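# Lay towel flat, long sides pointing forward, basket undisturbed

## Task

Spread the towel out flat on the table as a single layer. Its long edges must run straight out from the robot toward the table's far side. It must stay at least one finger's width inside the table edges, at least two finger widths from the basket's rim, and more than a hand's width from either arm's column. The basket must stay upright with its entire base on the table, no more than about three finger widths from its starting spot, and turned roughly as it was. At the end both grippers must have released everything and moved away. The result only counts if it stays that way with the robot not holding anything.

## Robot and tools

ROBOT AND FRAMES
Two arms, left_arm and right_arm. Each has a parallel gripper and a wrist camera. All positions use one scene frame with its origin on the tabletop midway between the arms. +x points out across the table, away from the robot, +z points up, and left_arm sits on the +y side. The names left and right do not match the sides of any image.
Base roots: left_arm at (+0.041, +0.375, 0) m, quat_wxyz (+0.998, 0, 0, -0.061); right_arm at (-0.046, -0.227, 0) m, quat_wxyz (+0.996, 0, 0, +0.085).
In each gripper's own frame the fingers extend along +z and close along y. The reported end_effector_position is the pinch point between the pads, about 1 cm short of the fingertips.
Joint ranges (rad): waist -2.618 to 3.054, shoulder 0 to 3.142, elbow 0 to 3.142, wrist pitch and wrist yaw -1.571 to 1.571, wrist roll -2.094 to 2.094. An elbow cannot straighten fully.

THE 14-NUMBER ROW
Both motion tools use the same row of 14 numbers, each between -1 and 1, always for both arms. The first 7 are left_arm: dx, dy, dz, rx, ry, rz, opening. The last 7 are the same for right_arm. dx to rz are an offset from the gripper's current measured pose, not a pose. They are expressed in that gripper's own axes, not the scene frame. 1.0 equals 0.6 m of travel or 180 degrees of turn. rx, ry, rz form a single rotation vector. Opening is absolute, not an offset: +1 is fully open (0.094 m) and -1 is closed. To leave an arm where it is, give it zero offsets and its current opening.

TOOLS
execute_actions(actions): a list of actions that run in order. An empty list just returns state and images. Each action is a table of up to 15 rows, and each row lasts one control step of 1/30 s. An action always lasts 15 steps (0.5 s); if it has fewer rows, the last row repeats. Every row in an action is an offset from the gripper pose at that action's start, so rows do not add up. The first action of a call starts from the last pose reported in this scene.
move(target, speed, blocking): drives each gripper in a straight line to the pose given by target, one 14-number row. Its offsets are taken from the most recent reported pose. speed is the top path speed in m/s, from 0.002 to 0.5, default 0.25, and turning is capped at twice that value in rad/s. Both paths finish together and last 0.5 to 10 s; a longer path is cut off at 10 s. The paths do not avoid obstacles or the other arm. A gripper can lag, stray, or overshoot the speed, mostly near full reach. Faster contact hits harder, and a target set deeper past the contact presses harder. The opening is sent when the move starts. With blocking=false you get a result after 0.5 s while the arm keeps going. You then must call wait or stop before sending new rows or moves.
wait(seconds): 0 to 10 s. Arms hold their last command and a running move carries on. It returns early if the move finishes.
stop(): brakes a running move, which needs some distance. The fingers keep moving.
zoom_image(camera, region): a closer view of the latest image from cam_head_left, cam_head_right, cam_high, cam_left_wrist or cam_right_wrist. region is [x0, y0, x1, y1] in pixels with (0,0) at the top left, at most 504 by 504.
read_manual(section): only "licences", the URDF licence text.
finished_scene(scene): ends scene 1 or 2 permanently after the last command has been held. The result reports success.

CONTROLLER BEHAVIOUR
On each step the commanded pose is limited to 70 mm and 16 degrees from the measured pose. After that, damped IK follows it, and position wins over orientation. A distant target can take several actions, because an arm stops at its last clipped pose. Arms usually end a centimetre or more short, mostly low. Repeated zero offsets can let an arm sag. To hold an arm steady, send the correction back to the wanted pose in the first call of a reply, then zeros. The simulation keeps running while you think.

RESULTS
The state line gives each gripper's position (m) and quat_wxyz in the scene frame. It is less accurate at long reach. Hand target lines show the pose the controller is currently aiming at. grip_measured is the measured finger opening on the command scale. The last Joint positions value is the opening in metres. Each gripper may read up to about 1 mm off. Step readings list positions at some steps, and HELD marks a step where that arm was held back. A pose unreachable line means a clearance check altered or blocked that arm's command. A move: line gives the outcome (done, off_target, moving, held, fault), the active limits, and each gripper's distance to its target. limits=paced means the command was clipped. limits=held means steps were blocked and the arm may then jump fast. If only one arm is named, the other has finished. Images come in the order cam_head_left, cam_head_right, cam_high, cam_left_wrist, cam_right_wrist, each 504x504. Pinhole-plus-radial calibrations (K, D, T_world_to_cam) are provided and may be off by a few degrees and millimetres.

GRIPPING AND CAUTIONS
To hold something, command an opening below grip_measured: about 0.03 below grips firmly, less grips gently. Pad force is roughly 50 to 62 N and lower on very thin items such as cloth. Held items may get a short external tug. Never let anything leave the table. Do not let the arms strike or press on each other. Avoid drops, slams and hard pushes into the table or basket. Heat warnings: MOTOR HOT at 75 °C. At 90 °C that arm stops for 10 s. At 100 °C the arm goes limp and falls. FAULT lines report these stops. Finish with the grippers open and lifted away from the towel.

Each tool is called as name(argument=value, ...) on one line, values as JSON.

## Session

execute_actions(actions=[])

Scene clock: 0.00 s.
left_arm: end_effector_position=(+0.5235, +0.3534, +0.1812) grip_measured=+1.000 end_effector_quat_wxyz=(+0.615, -0.497, +0.589, -0.165) | right_arm: end_effector_position=(-0.1072, +0.2344, +0.2752) grip_measured=+1.000 end_effector_quat_wxyz=(-0.547, +0.744, -0.183, -0.337)
Joint positions: left_arm=[-0.167  1.74   0.879  0.61  -0.711 -1.128  0.094] | right_arm=[ 1.422  1.42   0.937  0.3   -0.284 -0.829  0.094]
Joint velocities: left_arm=[-0.007 -0.012 -0.002  0.007  0.007  0.022  0.   ] | right_arm=[-0.017  0.007 -0.002 -0.051  0.007 -0.066  0.   ]
Motor temperatures (°C, as the motors report them): left_arm=[27 28 28 28 28 26] | right_arm=[25 28 27 27 25 26]
Hand target (left_arm): +0.523, +0.354, +0.184; +0.616, -0.496, +0.589, -0.163
Hand target (right_arm): -0.108, +0.234, +0.285; -0.554, +0.736, -0.181, -0.343
camera_calibration (this result's frames):
cam_left_wrist: T_world_to_cam=[[0.329957, -0.415603, 0.847587, -0.187153], [-0.439379, -0.862298, -0.251771, 0.59948], [0.835509, -0.289338, -0.467128, -0.15138], [0, 0, 0, 1]] pos_world=[0.45163, 0.395349, 0.238846]
cam_right_wrist: T_world_to_cam=[[0.59196, 0.332266, 0.734291, -0.214292], [0.797118, -0.375997, -0.472472, 0.355027], [0.119105, 0.865001, -0.48743, 0.0365087], [0, 0, 0, 1]] pos_world=[-0.160494, 0.173111, 0.342888]

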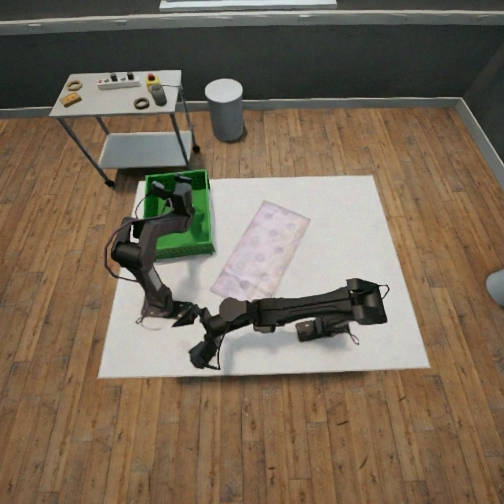

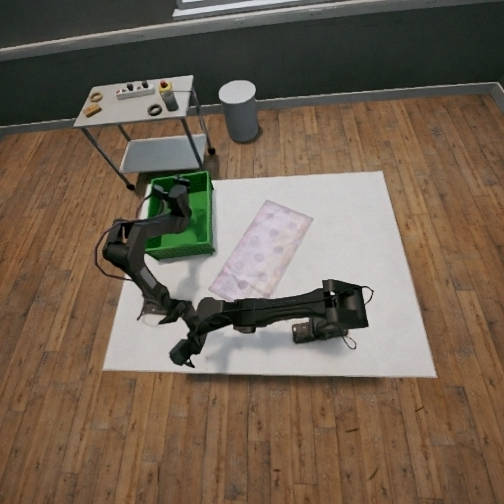

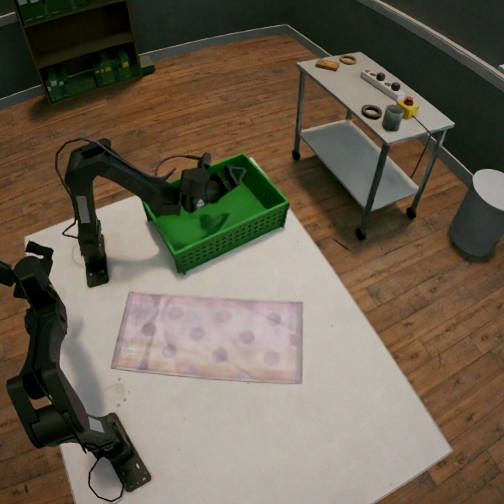

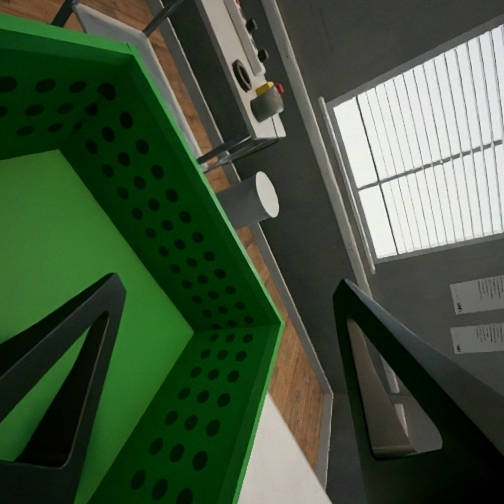

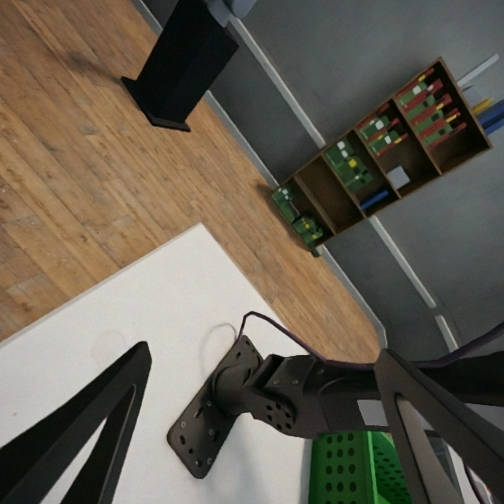

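move(target=[0,0,0,0,0,0,1,0.78,-0.11,-0.742,0.434,0.402,0.528,-1], speed=0.3)

move(target=[0,0,0,0,0,0,1,0.05,0,0.087,0,0,0,-1], speed=0.05)

Scene clock: 5.00 s.
left_arm: end_effector_position=(+0.5235, +0.3534, +0.1812) grip_measured=+1.000 end_effector_quat_wxyz=(+0.615, -0.497, +0.589, -0.165) | right_arm: end_effector_position=(+0.3946, -0.1213, +0.0672) grip_measured=-0.985 end_effector_quat_wxyz=(+0.260, -0.011, +0.966, -0.004)
Joint positions: left_arm=[-0.167  1.74   0.879  0.61  -0.711 -1.128  0.094] | right_arm=[ 0.119  1.866  1.268 -0.467  0.146  0.23   0.001]
Joint velocities: left_arm=[-0.007 -0.007  0.002  0.125  0.022  0.007  0.   ] | right_arm=[ 0.007 -0.017 -0.002  0.022  0.037 -0.022  0.001]
Motor temperatures (°C, as the motors report them): left_arm=[27 28 28 29 28 26] | right_arm=[25 28 28 28 25 26]
Hand target (left_arm): +0.524, +0.353, +0.181; +0.615, -0.497, +0.589, -0.165
Hand target (right_arm): +0.403, -0.125, +0.077; +0.272, -0.000, +0.962, -0.006
Off the commanded pose (left_arm): 0.000 m, 0 deg.
Off the commanded pose (right_arm): 0.008 m, 1 deg.
move: done
camera_calibration (this result's frames):
cam_left_wrist: T_world_to_cam=[[0.329957, -0.415603, 0.847587, -0.187153], [-0.439379, -0.862298, -0.251771, 0.59948], [0.835509, -0.289338, -0.467128, -0.15138], [0, 0, 0, 1]] pos_world=[0.45163, 0.395349, 0.238846]
cam_right_wrist: T_world_to_cam=[[0.0782953, -0.996066, 0.0414999, -0.152344], [-0.996892, -0.0778582, 0.0120488, 0.434534], [-0.00877033, -0.0423142, -0.999066, 0.157846], [0, 0, 0, 1]] pos_world=[0.446496, -0.111234, 0.158785]

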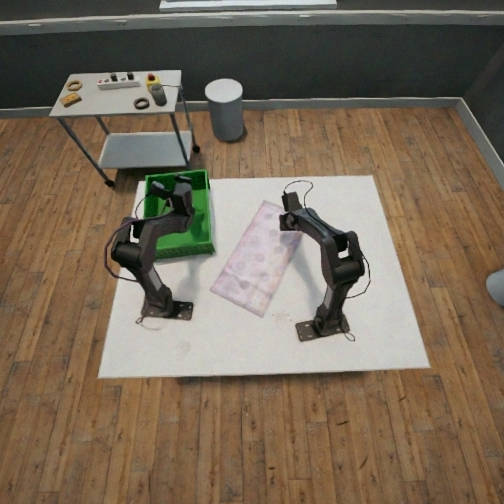

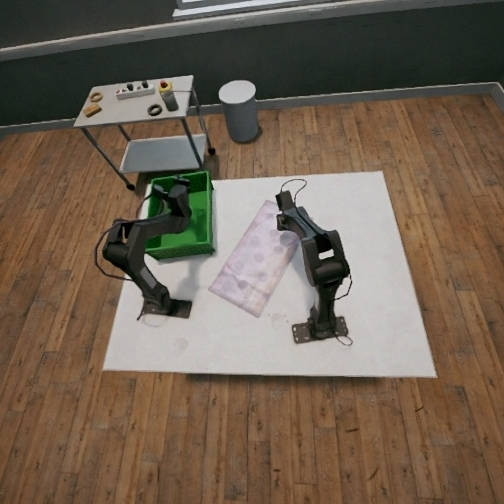

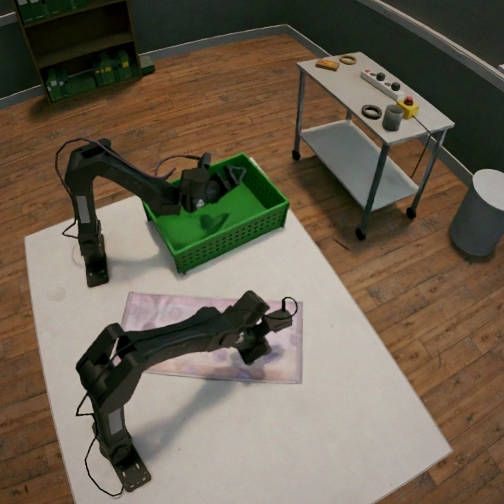

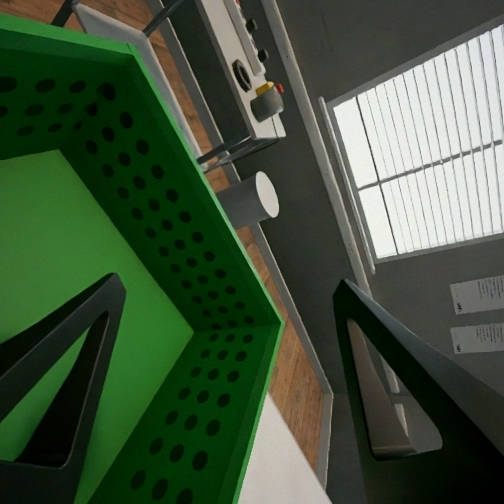

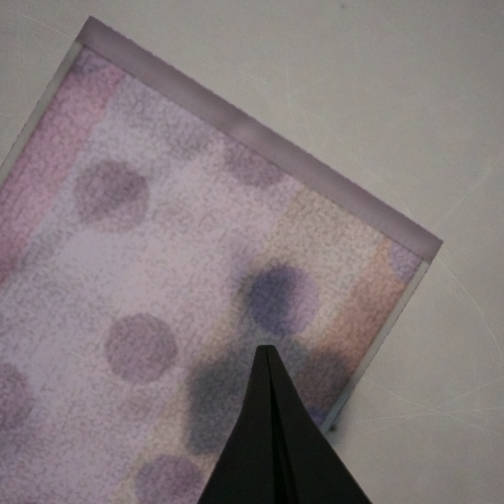

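Scene clock: 6.60 s.
left_arm: end_effector_position=(+0.5235, +0.3534, +0.1812) grip_measured=+1.000 end_effector_quat_wxyz=(+0.615, -0.497, +0.589, -0.165) | right_arm: end_effector_position=(+0.4028, -0.1189, +0.0235) grip_measured=-0.985 end_effector_quat_wxyz=(+0.280, -0.009, +0.960, +0.002)
Joint positions: left_arm=[-0.167  1.74   0.879  0.61  -0.711 -1.128  0.094] | right_arm=[ 0.119  1.945  1.16  -0.236  0.146  0.23   0.001]
Joint velocities: left_arm=[ 0.007 -0.012  0.002  0.066 -0.022  0.022  0.   ] | right_arm=[-0.007 -0.017 -0.007  0.081 -0.022 -0.022  0.001]
Motor temperatures (°C, as the motors report them): left_arm=[27 28 28 29 28 26] | right_arm=[25 29 28 28 25 26]
Hand target (left_arm): +0.524, +0.353, +0.181; +0.615, -0.497, +0.589, -0.165
Hand target (right_arm): +0.394, -0.123, +0.007; +0.260, -0.011, +0.966, -0.004
Off the commanded pose (left_arm): 0.000 m, 0 deg.
Off the commanded pose (right_arm): 0.019 m, 3 deg.
move: off_target (right_arm)
camera_calibration (this result's frames):
cam_left_wrist: T_world_to_cam=[[0.329957, -0.415603, 0.847587, -0.187153], [-0.439379, -0.862298, -0.251771, 0.59948], [0.835509, -0.289338, -0.467128, -0.15138], [0, 0, 0, 1]] pos_world=[0.45163, 0.395349, 0.238846]
cam_right_wrist: T_world_to_cam=[[0.076745, -0.996529, 0.0322482, -0.147947], [-0.996497, -0.0777402, -0.0308306, 0.44429], [0.0332305, -0.0297691, -0.999004, 0.0989515], [0, 0, 0, 1]] pos_world=[0.450799, -0.109949, 0.117322]

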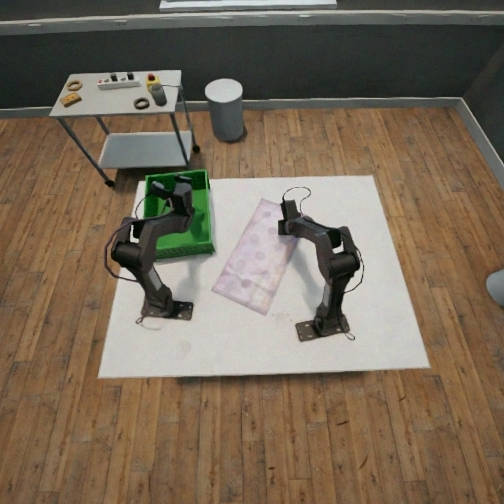

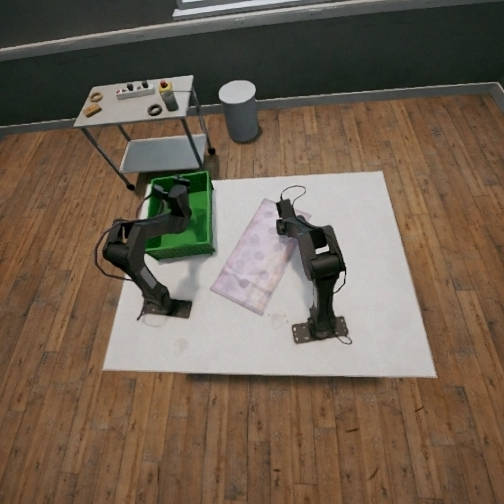

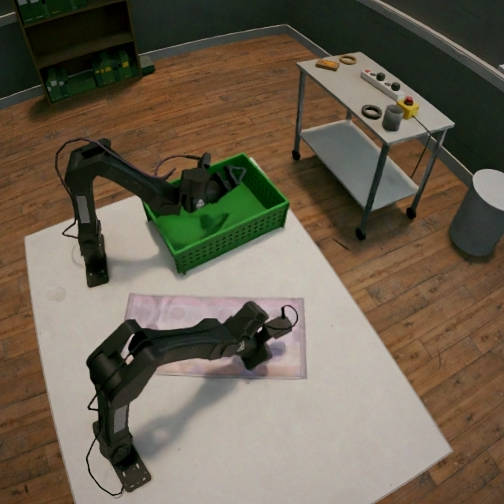

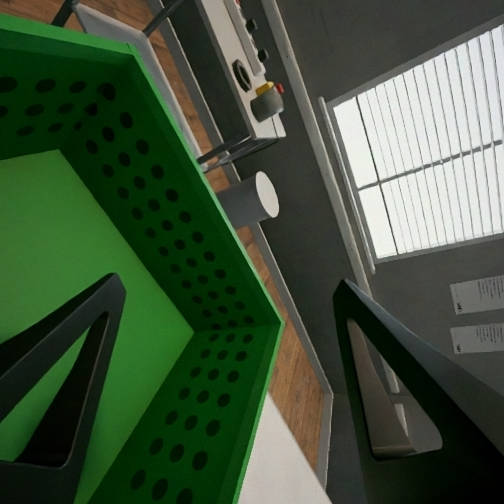

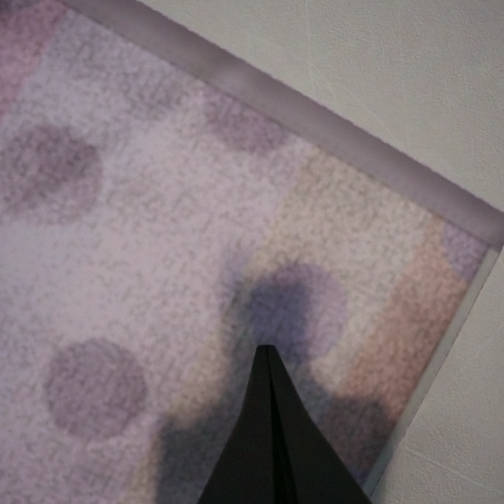

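move(target=[0,0,0,0,0,0,1,-0.18,0.13,0.126,-0.06,0,-0.095,-1], speed=0.05)

Scene clock: 10.47 s.
left_arm: end_effector_position=(+0.5235, +0.3534, +0.1812) grip_measured=+1.000 end_effector_quat_wxyz=(+0.615, -0.497, +0.589, -0.165) | right_arm: end_effector_position=(+0.5416, -0.0464, +0.0281) grip_measured=-0.985 end_effector_quat_wxyz=(+0.301, -0.166, +0.938, +0.046)
Joint positions: left_arm=[-0.167  1.74   0.879  0.61  -0.711 -1.128  0.094] | right_arm=[ 0.119  2.458  2.    -0.494 -0.021 -0.053  0.001]
Joint velocities: left_arm=[ 0.007 -0.007 -0.012 -0.037  0.022 -0.066  0.   ] | right_arm=[ 0.002  0.007  0.017 -0.095 -0.037  0.007 -0.   ]
Motor temperatures (°C, as the motors report them): left_arm=[27 29 29 30 28 26] | right_arm=[25 29 28 28 25 26]
Hand target (left_arm): +0.524, +0.353, +0.181; +0.615, -0.497, +0.589, -0.165
Hand target (right_arm): +0.532, -0.040, +0.015; +0.276, -0.178, +0.943, +0.050
Off the commanded pose (left_arm): 0.000 m, 0 deg.
Off the commanded pose (right_arm): 0.016 m, 3 deg.
move: off_target (right_arm)
camera_calibration (this result's frames):
cam_left_wrist: T_world_to_cam=[[0.329957, -0.415603, 0.847587, -0.187153], [-0.439379, -0.862298, -0.251771, 0.59948], [0.835509, -0.289338, -0.467128, -0.15138], [0, 0, 0, 1]] pos_world=[0.45163, 0.395349, 0.238846]
cam_right_wrist: T_world_to_cam=[[0.391444, -0.91901, 0.0468325, -0.253751], [-0.915543, -0.394072, -0.0805548, 0.53122], [0.092486, -0.0113445, -0.995649, 0.0696875], [0, 0, 0, 1]] pos_world=[0.579239, -0.0230697, 0.12406]

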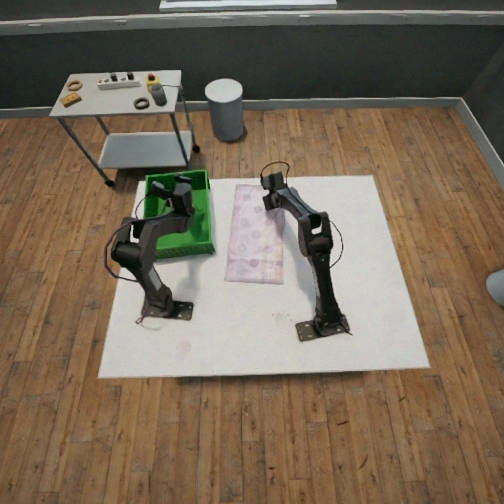

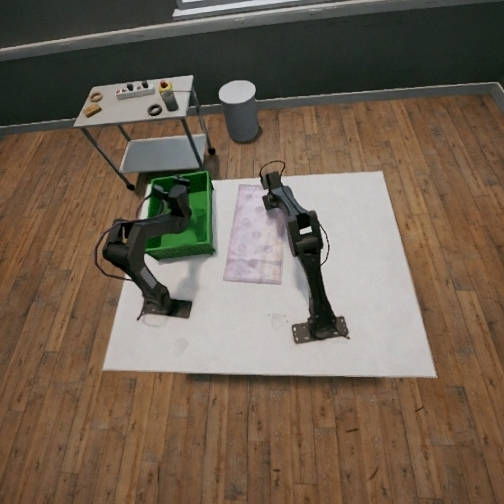

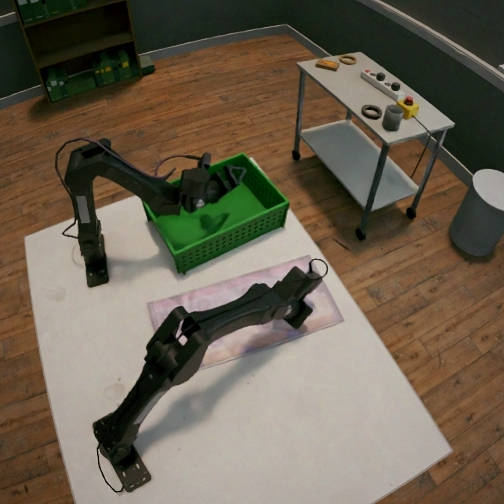

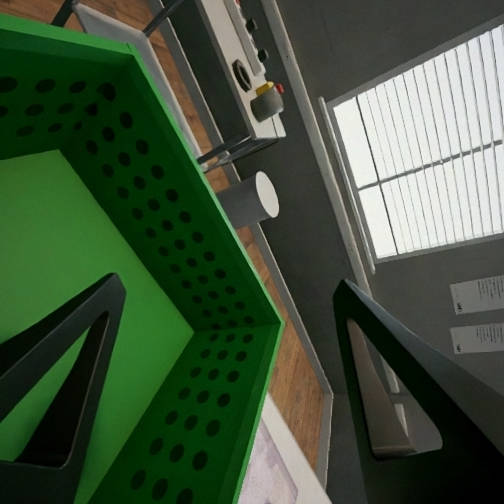

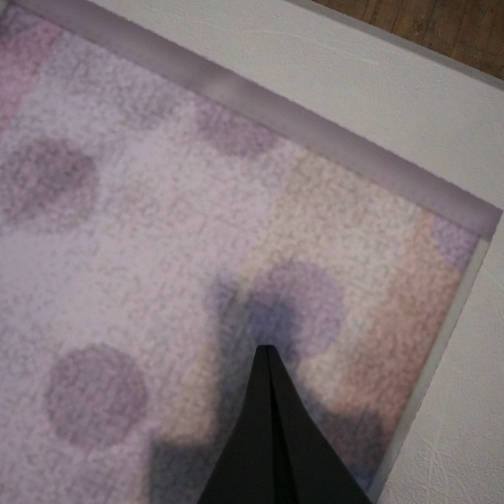

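move(target=[0,0,0,0,0,0,1,-0.048,0,-0.07,0,0,0,-1], speed=0.1)

move(target=[0,0,0,0,0,0,1,0.393,0.26,-0.263,0,0.18,0,-1])

Scene clock: 11.77 s.
left_arm: end_effector_position=(+0.5235, +0.3534, +0.1812) grip_measured=+1.000 end_effector_quat_wxyz=(+0.615, -0.497, +0.589, -0.165) | right_arm: end_effector_position=(+0.5359, -0.0481, +0.0604) grip_measured=-0.985 end_effector_quat_wxyz=(+0.283, -0.168, +0.943, +0.044)
Joint positions: left_arm=[-0.167  1.74   0.879  0.61  -0.711 -1.128  0.094] | right_arm=[ 0.119  2.438  2.114 -0.666 -0.021 -0.055  0.001]
Joint velocities: left_arm=[-0.012 -0.022 -0.007  0.007 -0.007  0.007  0.   ] | right_arm=[-0.002  0.002  0.007  0.051  0.081 -0.037  0.   ]
Motor temperatures (°C, as the motors report them): left_arm=[27 29 29 30 28 26] | right_arm=[25 30 28 28 25 26]
Hand target (left_arm): +0.524, +0.353, +0.181; +0.615, -0.497, +0.589, -0.165
Hand target (right_arm): +0.541, -0.046, +0.079; +0.301, -0.166, +0.938, +0.046
Off the commanded pose (left_arm): 0.000 m, 0 deg.
Off the commanded pose (right_arm): 0.019 m, 2 deg.
move: off_target (right_arm)
camera_calibration (this result's frames):
cam_left_wrist: T_world_to_cam=[[0.329957, -0.415603, 0.847587, -0.187153], [-0.439379, -0.862298, -0.251771, 0.59948], [0.835509, -0.289338, -0.467128, -0.15138], [0, 0, 0, 1]] pos_world=[0.45163, 0.395349, 0.238846]
cam_right_wrist: T_world_to_cam=[[0.394206, -0.917995, 0.0434456, -0.25583], [-0.917249, -0.395941, -0.0434305, 0.526553], [0.0570708, -0.0227298, -0.998111, 0.120982], [0, 0, 0, 1]] pos_world=[0.576925, -0.0236167, 0.154737]

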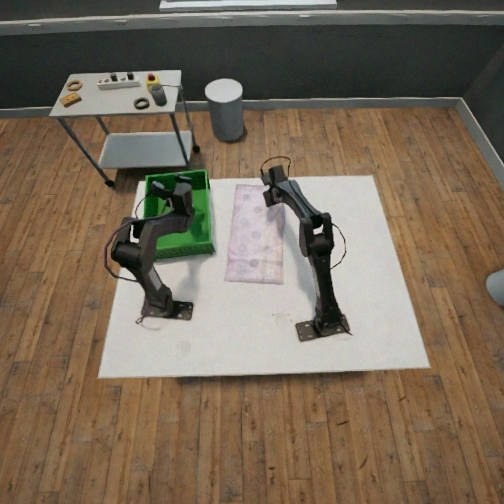

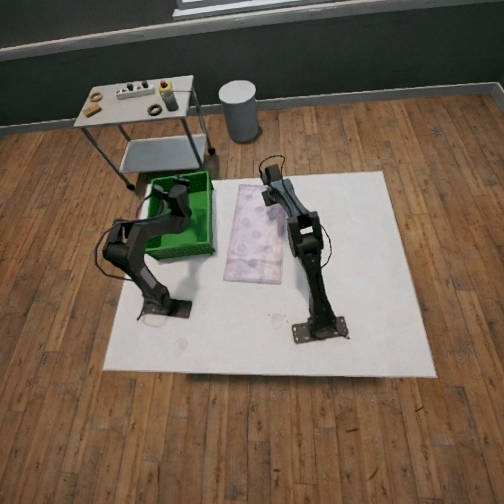

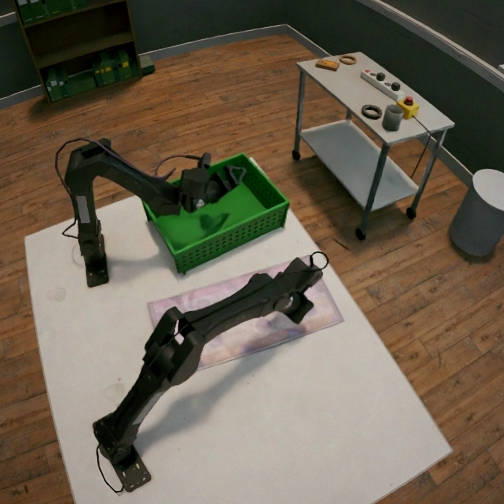

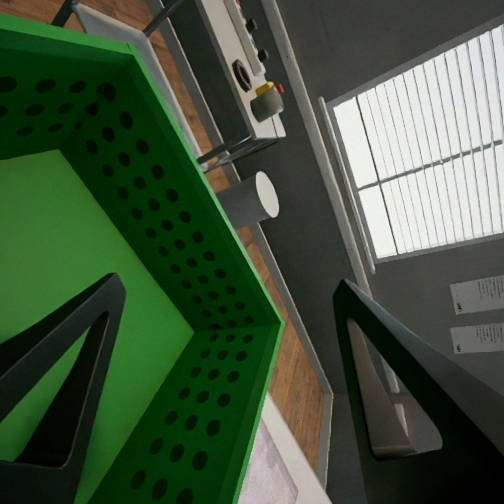

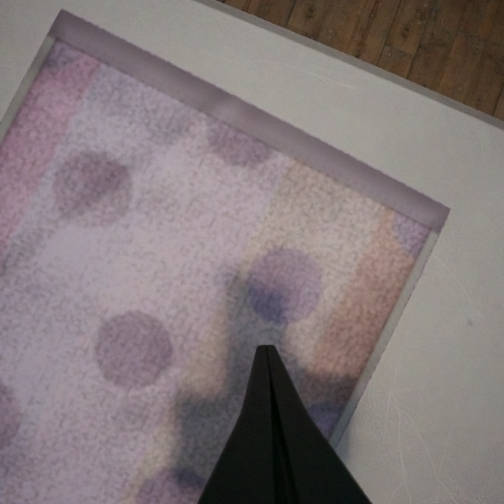

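Scene clock: 13.63 s.
left_arm: end_effector_position=(+0.5235, +0.3534, +0.1812) grip_measured=+1.000 end_effector_quat_wxyz=(+0.615, -0.497, +0.589, -0.165) | right_arm: end_effector_position=(+0.2190, +0.0087, +0.0592) grip_measured=-0.985 end_effector_quat_wxyz=(+0.002, -0.175, +0.985, -0.001)
Joint positions: left_arm=[-0.167  1.74   0.879  0.61  -0.711 -1.128  0.094] | right_arm=[ 0.555  1.915  1.437 -1.09   0.004  0.374  0.001]
Joint velocities: left_arm=[-0.017  0.002 -0.012 -0.007  0.037 -0.007  0.   ] | right_arm=[-0.007  0.012  0.007 -0.007  0.037  0.022  0.   ]
Motor temperatures (°C, as the motors report them): left_arm=[27 29 29 30 28 26] | right_arm=[25 30 28 28 25 26]
Hand target (left_arm): +0.524, +0.353, +0.181; +0.615, -0.497, +0.589, -0.165
Hand target (right_arm): +0.216, +0.007, +0.064; +0.004, -0.171, +0.985, +0.002
Off the commanded pose (left_arm): 0.000 m, 0 deg.
Off the commanded pose (right_arm): 0.008 m, 1 deg.
move: done
camera_calibration (this result's frames):
cam_left_wrist: T_world_to_cam=[[0.329957, -0.415603, 0.847587, -0.187153], [-0.439379, -0.862298, -0.251771, 0.59948], [0.835509, -0.289338, -0.467128, -0.15138], [0, 0, 0, 1]] pos_world=[0.45163, 0.395349, 0.238846]
cam_right_wrist: T_world_to_cam=[[0.40504, -0.914296, -0.00225737, -0.0784477], [-0.78759, -0.35016, 0.507041, 0.196834], [-0.464376, -0.203594, -0.861919, 0.24688], [0, 0, 0, 1]] pos_world=[0.301444, 0.0474621, 0.112811]

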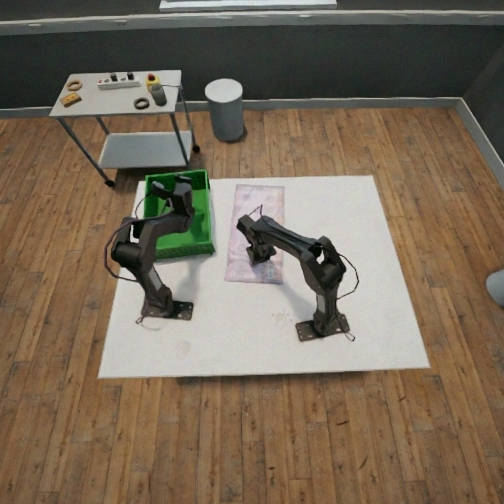

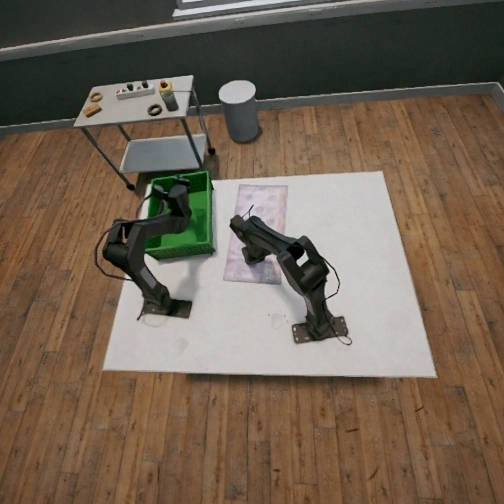

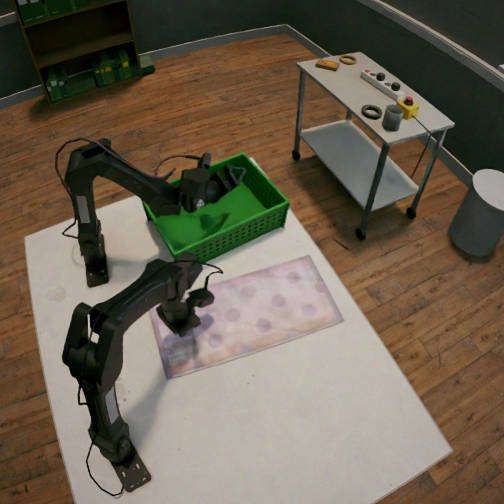

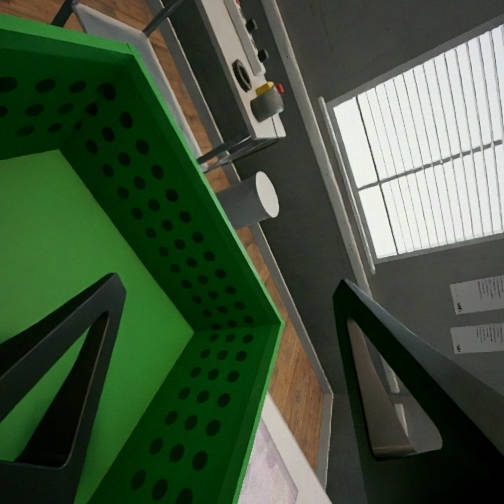

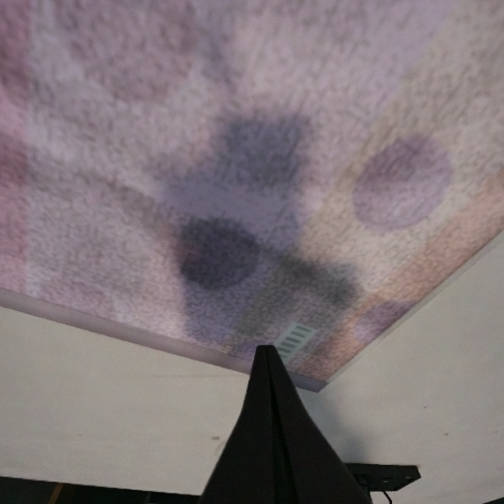

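Also raise the left arm clear of the basket.

move(target=[-0.04,-0.06,-0.02,0,0,0,1,0,0,0.085,0,0,0,-1], speed=0.05)

move(target=[0,0,0,0,0,0,1,0.025,-0.068,0.012,0,0,-0.03,-1], speed=0.04)

move(target=[-0.05,-0.08,-0.02,0,0,0,1,0,0,-0.1,0,0,0,-1], speed=0.1)

move(target=[-0.05,-0.08,-0.1,0,0,0,1,0.22,-0.5,-0.08,0,0,0.2,-1])

Scene clock: 15.07 s.
left_arm: end_effector_position=(+0.5214, +0.3540, +0.2127) grip_measured=+1.000 end_effector_quat_wxyz=(+0.614, -0.496, +0.592, -0.163) | right_arm: end_effector_position=(+0.2161, +0.0061, +0.0169) grip_measured=-0.985 end_effector_quat_wxyz=(-0.004, -0.174, +0.985, -0.005)
Joint positions: left_arm=[-0.167  1.662  0.943  0.459 -0.711 -1.128  0.094] | right_arm=[ 0.555  1.964  1.329 -0.948  0.004  0.376  0.001]
Joint velocities: left_arm=[-0.002 -0.017 -0.012 -0.051 -0.007 -0.007  0.   ] | right_arm=[ 0.012  0.007 -0.007 -0.037 -0.081 -0.081  0.   ]
Motor temperatures (°C, as the motors report them): left_arm=[27 29 29 30 28 26] | right_arm=[25 30 28 28 25 26]
Hand target (left_arm): +0.520, +0.352, +0.226; +0.616, -0.496, +0.589, -0.166
Hand target (right_arm): +0.219, +0.008, +0.008; +0.002, -0.175, +0.985, -0.001
Off the commanded pose (left_arm): 0.014 m, 1 deg.
Off the commanded pose (right_arm): 0.010 m, 1 deg.
move: off_target (left_arm)
camera_calibration (this result's frames):
cam_left_wrist: T_world_to_cam=[[0.337067, -0.417722, 0.843738, -0.215046], [-0.44149, -0.861669, -0.250228, 0.60758], [0.831548, -0.288158, -0.47486, -0.131426], [0, 0, 0, 1]] pos_world=[0.450012, 0.395832, 0.271066]
cam_right_wrist: T_world_to_cam=[[0.403644, -0.914914, 0.0021649, -0.0794724], [-0.782563, -0.344025, 0.518885, 0.213822], [-0.473991, -0.211139, -0.854841, 0.210586], [0, 0, 0, 1]] pos_world=[0.299223, 0.0453126, 0.0692404]

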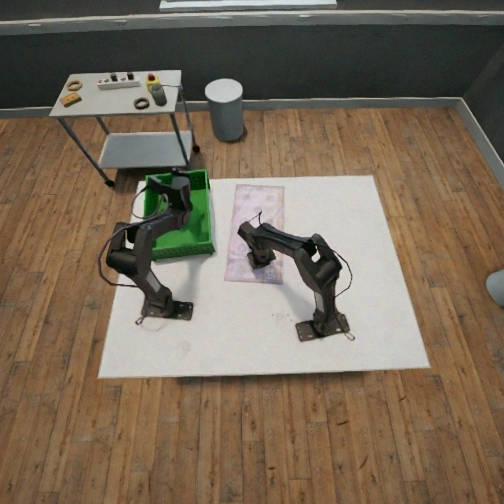

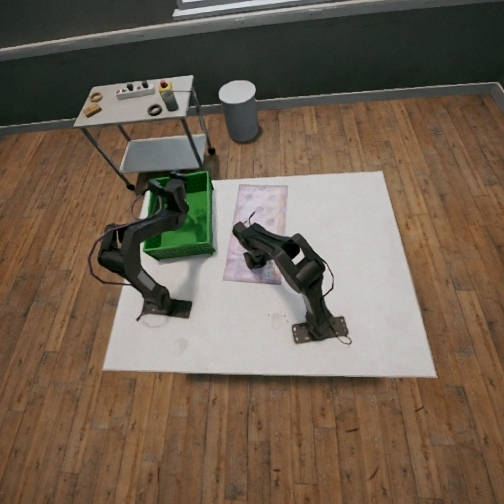

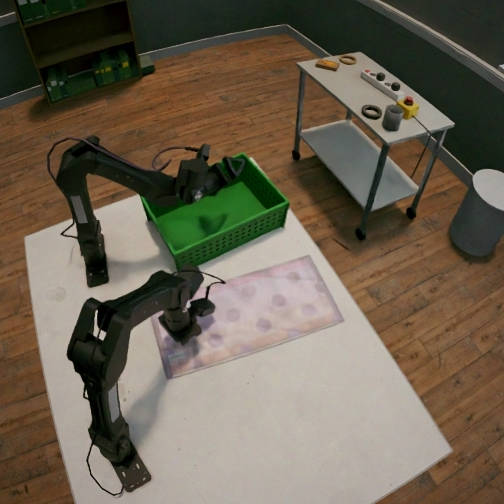

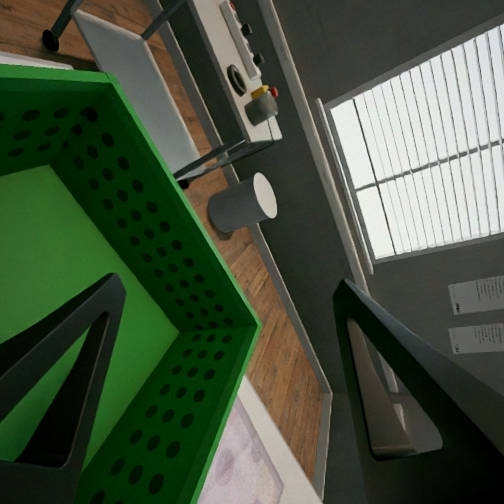

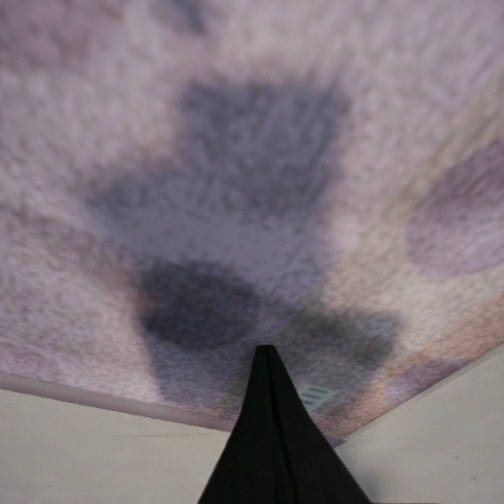

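Scene clock: 16.57 s.
left_arm: end_effector_position=(+0.5214, +0.3540, +0.2127) grip_measured=+1.000 end_effector_quat_wxyz=(+0.613, -0.496, +0.592, -0.162) | right_arm: end_effector_position=(+0.2177, -0.0286, +0.0165) grip_measured=-0.985 end_effector_quat_wxyz=(+0.001, -0.223, +0.975, +0.001)
Joint positions: left_arm=[-0.167  1.662  0.943  0.459 -0.711 -1.128  0.094] | right_arm=[ 0.47   1.88   1.21  -0.899 -0.002  0.192  0.001]
Joint velocities: left_arm=[0.007 0.002 0.002 0.066 0.081 0.007 0.   ] | right_arm=[ 0.002 -0.007 -0.012 -0.051 -0.037  0.051  0.001]
Motor temperatures (°C, as the motors report them): left_arm=[27 29 29 30 28 26] | right_arm=[25 30 28 28 25 26]
Hand target (left_arm): +0.521, +0.354, +0.213; +0.613, -0.496, +0.592, -0.163
Hand target (right_arm): +0.216, -0.038, +0.011; -0.004, -0.220, +0.975, -0.006
Off the commanded pose (left_arm): 0.000 m, 0 deg.
Off the commanded pose (right_arm): 0.011 m, 1 deg.
move: off_target (right_arm)
camera_calibration (this result's frames):
cam_left_wrist: T_world_to_cam=[[0.337376, -0.417814, 0.843569, -0.215065], [-0.441581, -0.861642, -0.25016, 0.607581], [0.831375, -0.288106, -0.475196, -0.131301], [0, 0, 0, 1]] pos_world=[0.450014, 0.395831, 0.271021]
cam_right_wrist: T_world_to_cam=[[0.492247, -0.870422, -0.0076672, -0.129675], [-0.747545, -0.427237, 0.508571, 0.19348], [-0.445947, -0.244611, -0.860986, 0.196675], [0, 0, 0, 1]] pos_world=[0.296173, 0.0178988, 0.0699422]

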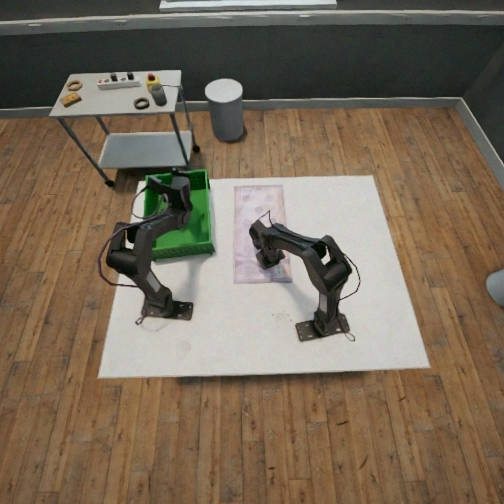

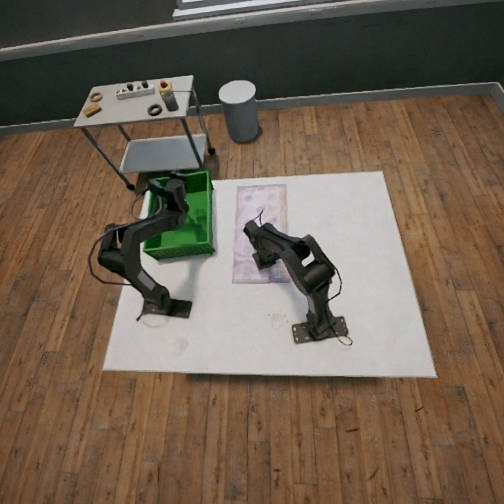

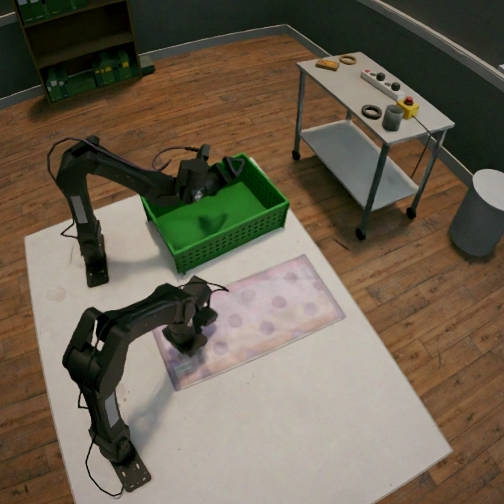

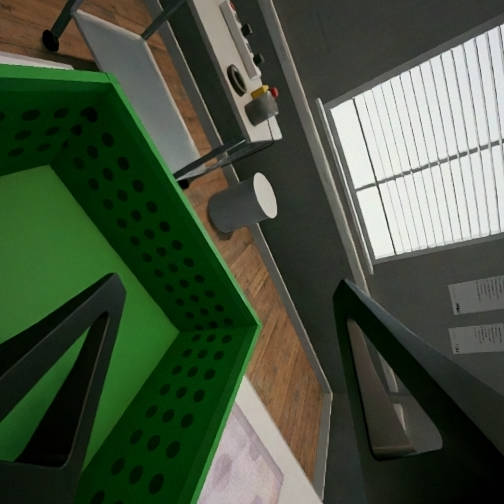

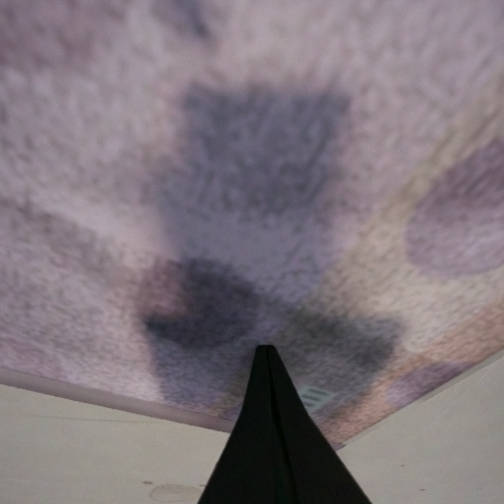

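Scene clock: 17.80 s.
left_arm: end_effector_position=(+0.5238, +0.3533, +0.2570) grip_measured=+1.000 end_effector_quat_wxyz=(+0.611, -0.496, +0.596, -0.158) | right_arm: end_effector_position=(+0.2129, -0.0319, +0.0659) grip_measured=-0.985 end_effector_quat_wxyz=(-0.015, -0.223, +0.975, -0.005)
Joint positions: left_arm=[-0.167  1.604  1.082  0.249 -0.711 -1.128  0.094] | right_arm=[ 0.47   1.828  1.349 -1.123 -0.003  0.192  0.001]
Joint velocities: left_arm=[ 0.012 -0.002 -0.002 -0.051 -0.007 -0.095  0.   ] | right_arm=[ 0.002 -0.012  0.017 -0.095  0.095 -0.066 -0.003]
Motor temperatures (°C, as the motors report them): left_arm=[27 30 29 30 28 26] | right_arm=[25 31 28 28 25 26]
Hand target (left_arm): +0.521, +0.352, +0.270; +0.614, -0.496, +0.592, -0.163
Hand target (right_arm): +0.218, -0.028, +0.077; +0.001, -0.223, +0.975, +0.001
Off the commanded pose (left_arm): 0.014 m, 1 deg.
Off the commanded pose (right_arm): 0.012 m, 2 deg.
move: off_target (left_arm, right_arm)
camera_calibration (this result's frames):
cam_left_wrist: T_world_to_cam=[[0.347825, -0.420929, 0.837757, -0.256466], [-0.444676, -0.860719, -0.247843, 0.619822], [0.825397, -0.286324, -0.486557, -0.107084], [0, 0, 0, 1]] pos_world=[0.453212, 0.394878, 0.316373]
cam_right_wrist: T_world_to_cam=[[0.492075, -0.870543, -0.00419695, -0.130089], [-0.733242, -0.417055, 0.537049, 0.158789], [-0.469274, -0.261191, -0.843541, 0.239523], [0, 0, 0, 1]] pos_world=[0.292847, 0.0155369, 0.116224]

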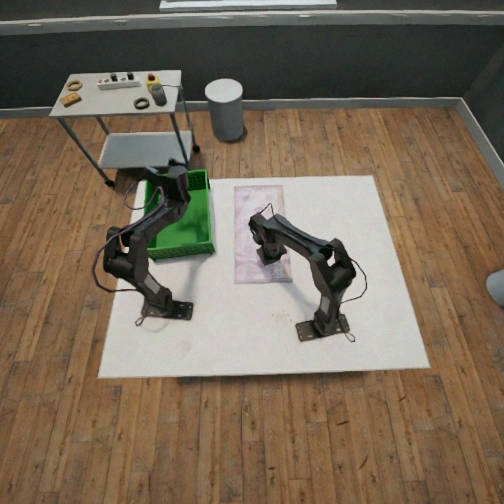

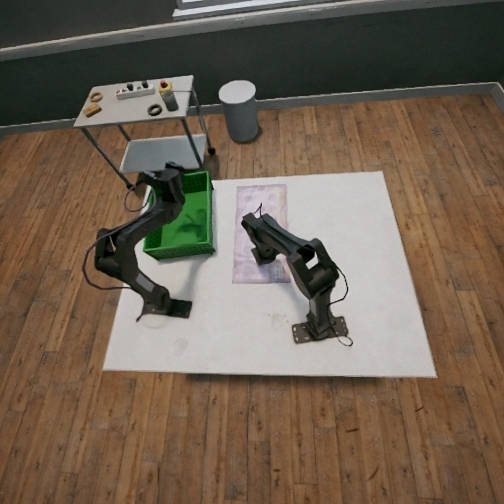

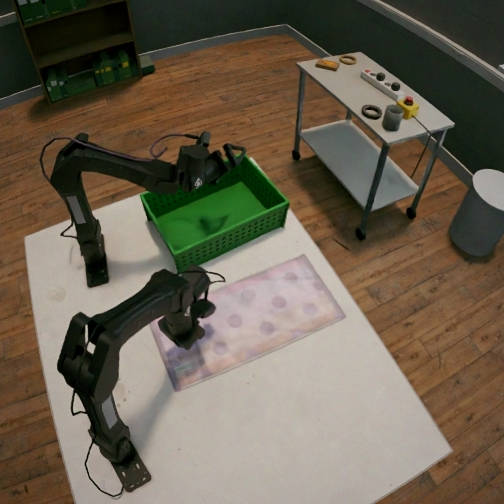

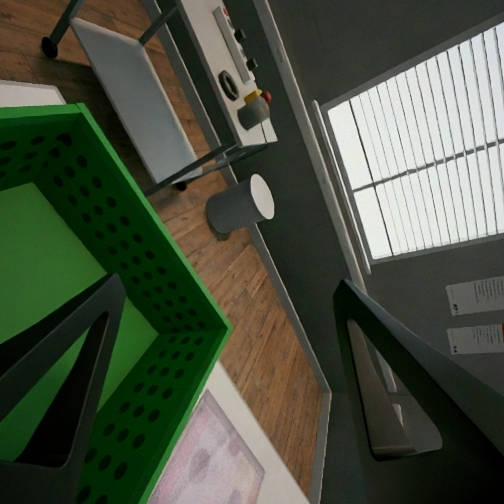

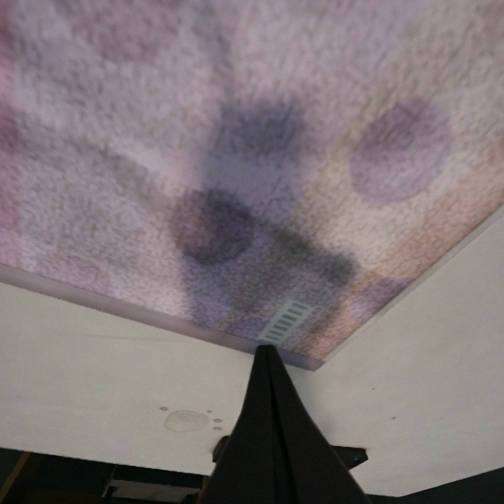

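Scene clock: 19.73 s.
left_arm: end_effector_position=(+0.4879, +0.3303, +0.3094) grip_measured=+1.000 end_effector_quat_wxyz=(+0.606, -0.495, +0.603, -0.155) | right_arm: end_effector_position=(+0.2228, -0.3621, +0.1212) grip_measured=-0.985 end_effector_quat_wxyz=(-0.013, +0.093, +0.995, -0.021)
Joint positions: left_arm=[-0.268  1.471  1.186 -0.032 -0.803 -1.169  0.094] | right_arm=[-0.611  1.691  1.406 -1.296  0.048 -0.254  0.001]
Joint velocities: left_arm=[ 0.002 -0.002 -0.027 -0.066 -0.037 -0.037  0.   ] | right_arm=[-0.002  0.007 -0.012 -0.051 -0.007 -0.051 -0.001]
Motor temperatures (°C, as the motors report them): left_arm=[27 30 29 30 28 26] | right_arm=[25 31 29 28 25 26]
Hand target (left_arm): +0.482, +0.331, +0.324; +0.611, -0.496, +0.596, -0.159
Hand target (right_arm): +0.228, -0.364, +0.127; -0.005, +0.090, +0.996, -0.023
Off the commanded pose (left_arm): 0.016 m, 1 deg.
Off the commanded pose (right_arm): 0.005 m, 1 deg.
move: off_target (left_arm)
camera_calibration (this result's frames):
cam_left_wrist: T_world_to_cam=[[0.358948, -0.4261, 0.830419, -0.298988], [-0.45319, -0.85736, -0.244033, 0.598944], [0.815951, -0.288742, -0.500852, -0.0486187], [0, 0, 0, 1]] pos_world=[0.418427, 0.372074, 0.370096]
cam_right_wrist: T_world_to_cam=[[-0.120217, -0.992052, 0.037168, -0.334695], [-0.838443, 0.121507, 0.531271, 0.217823], [-0.531565, 0.0327048, -0.846386, 0.325215], [0, 0, 0, 1]] pos_world=[0.315269, -0.369138, 0.171975]

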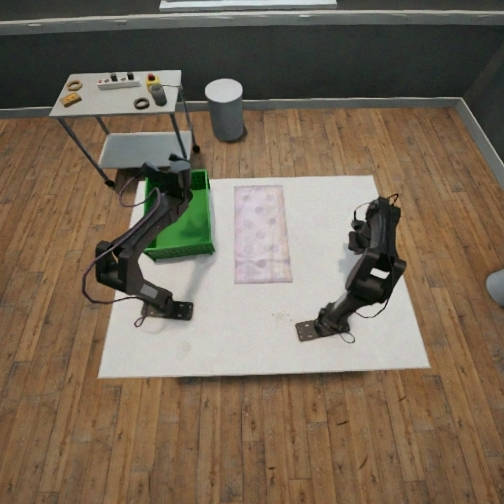

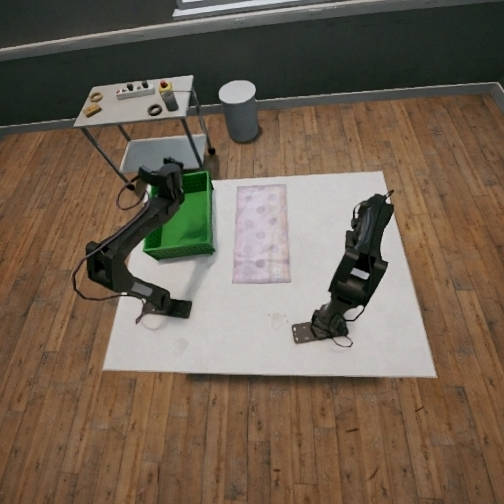

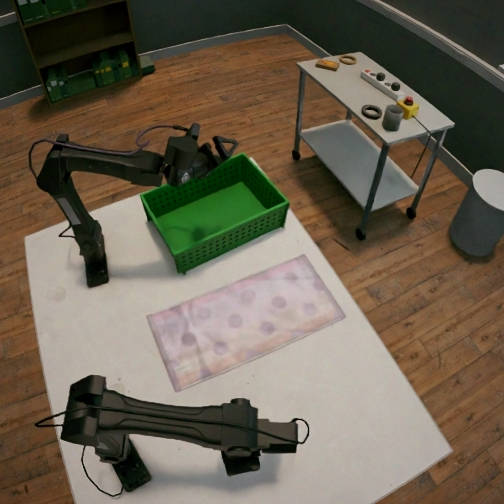

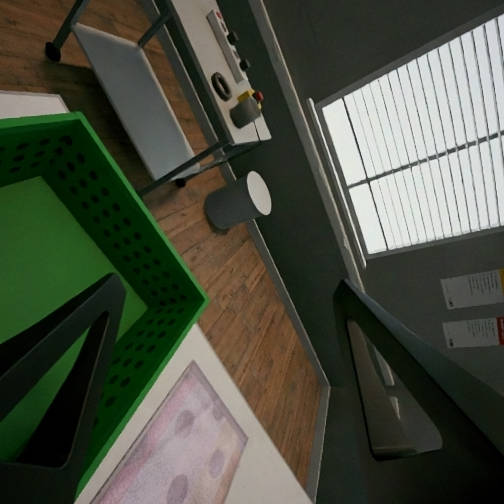

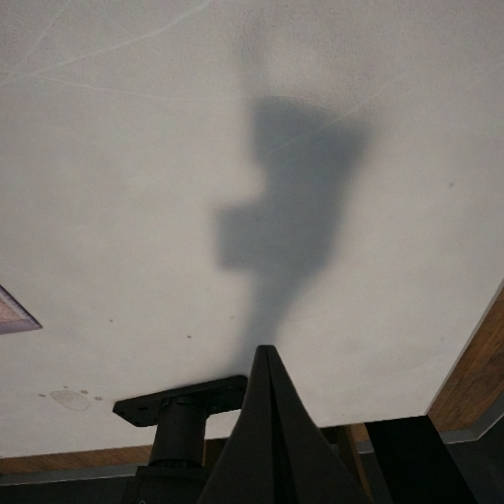

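finished_scene(scene=2)

The scene is finished: the task was done.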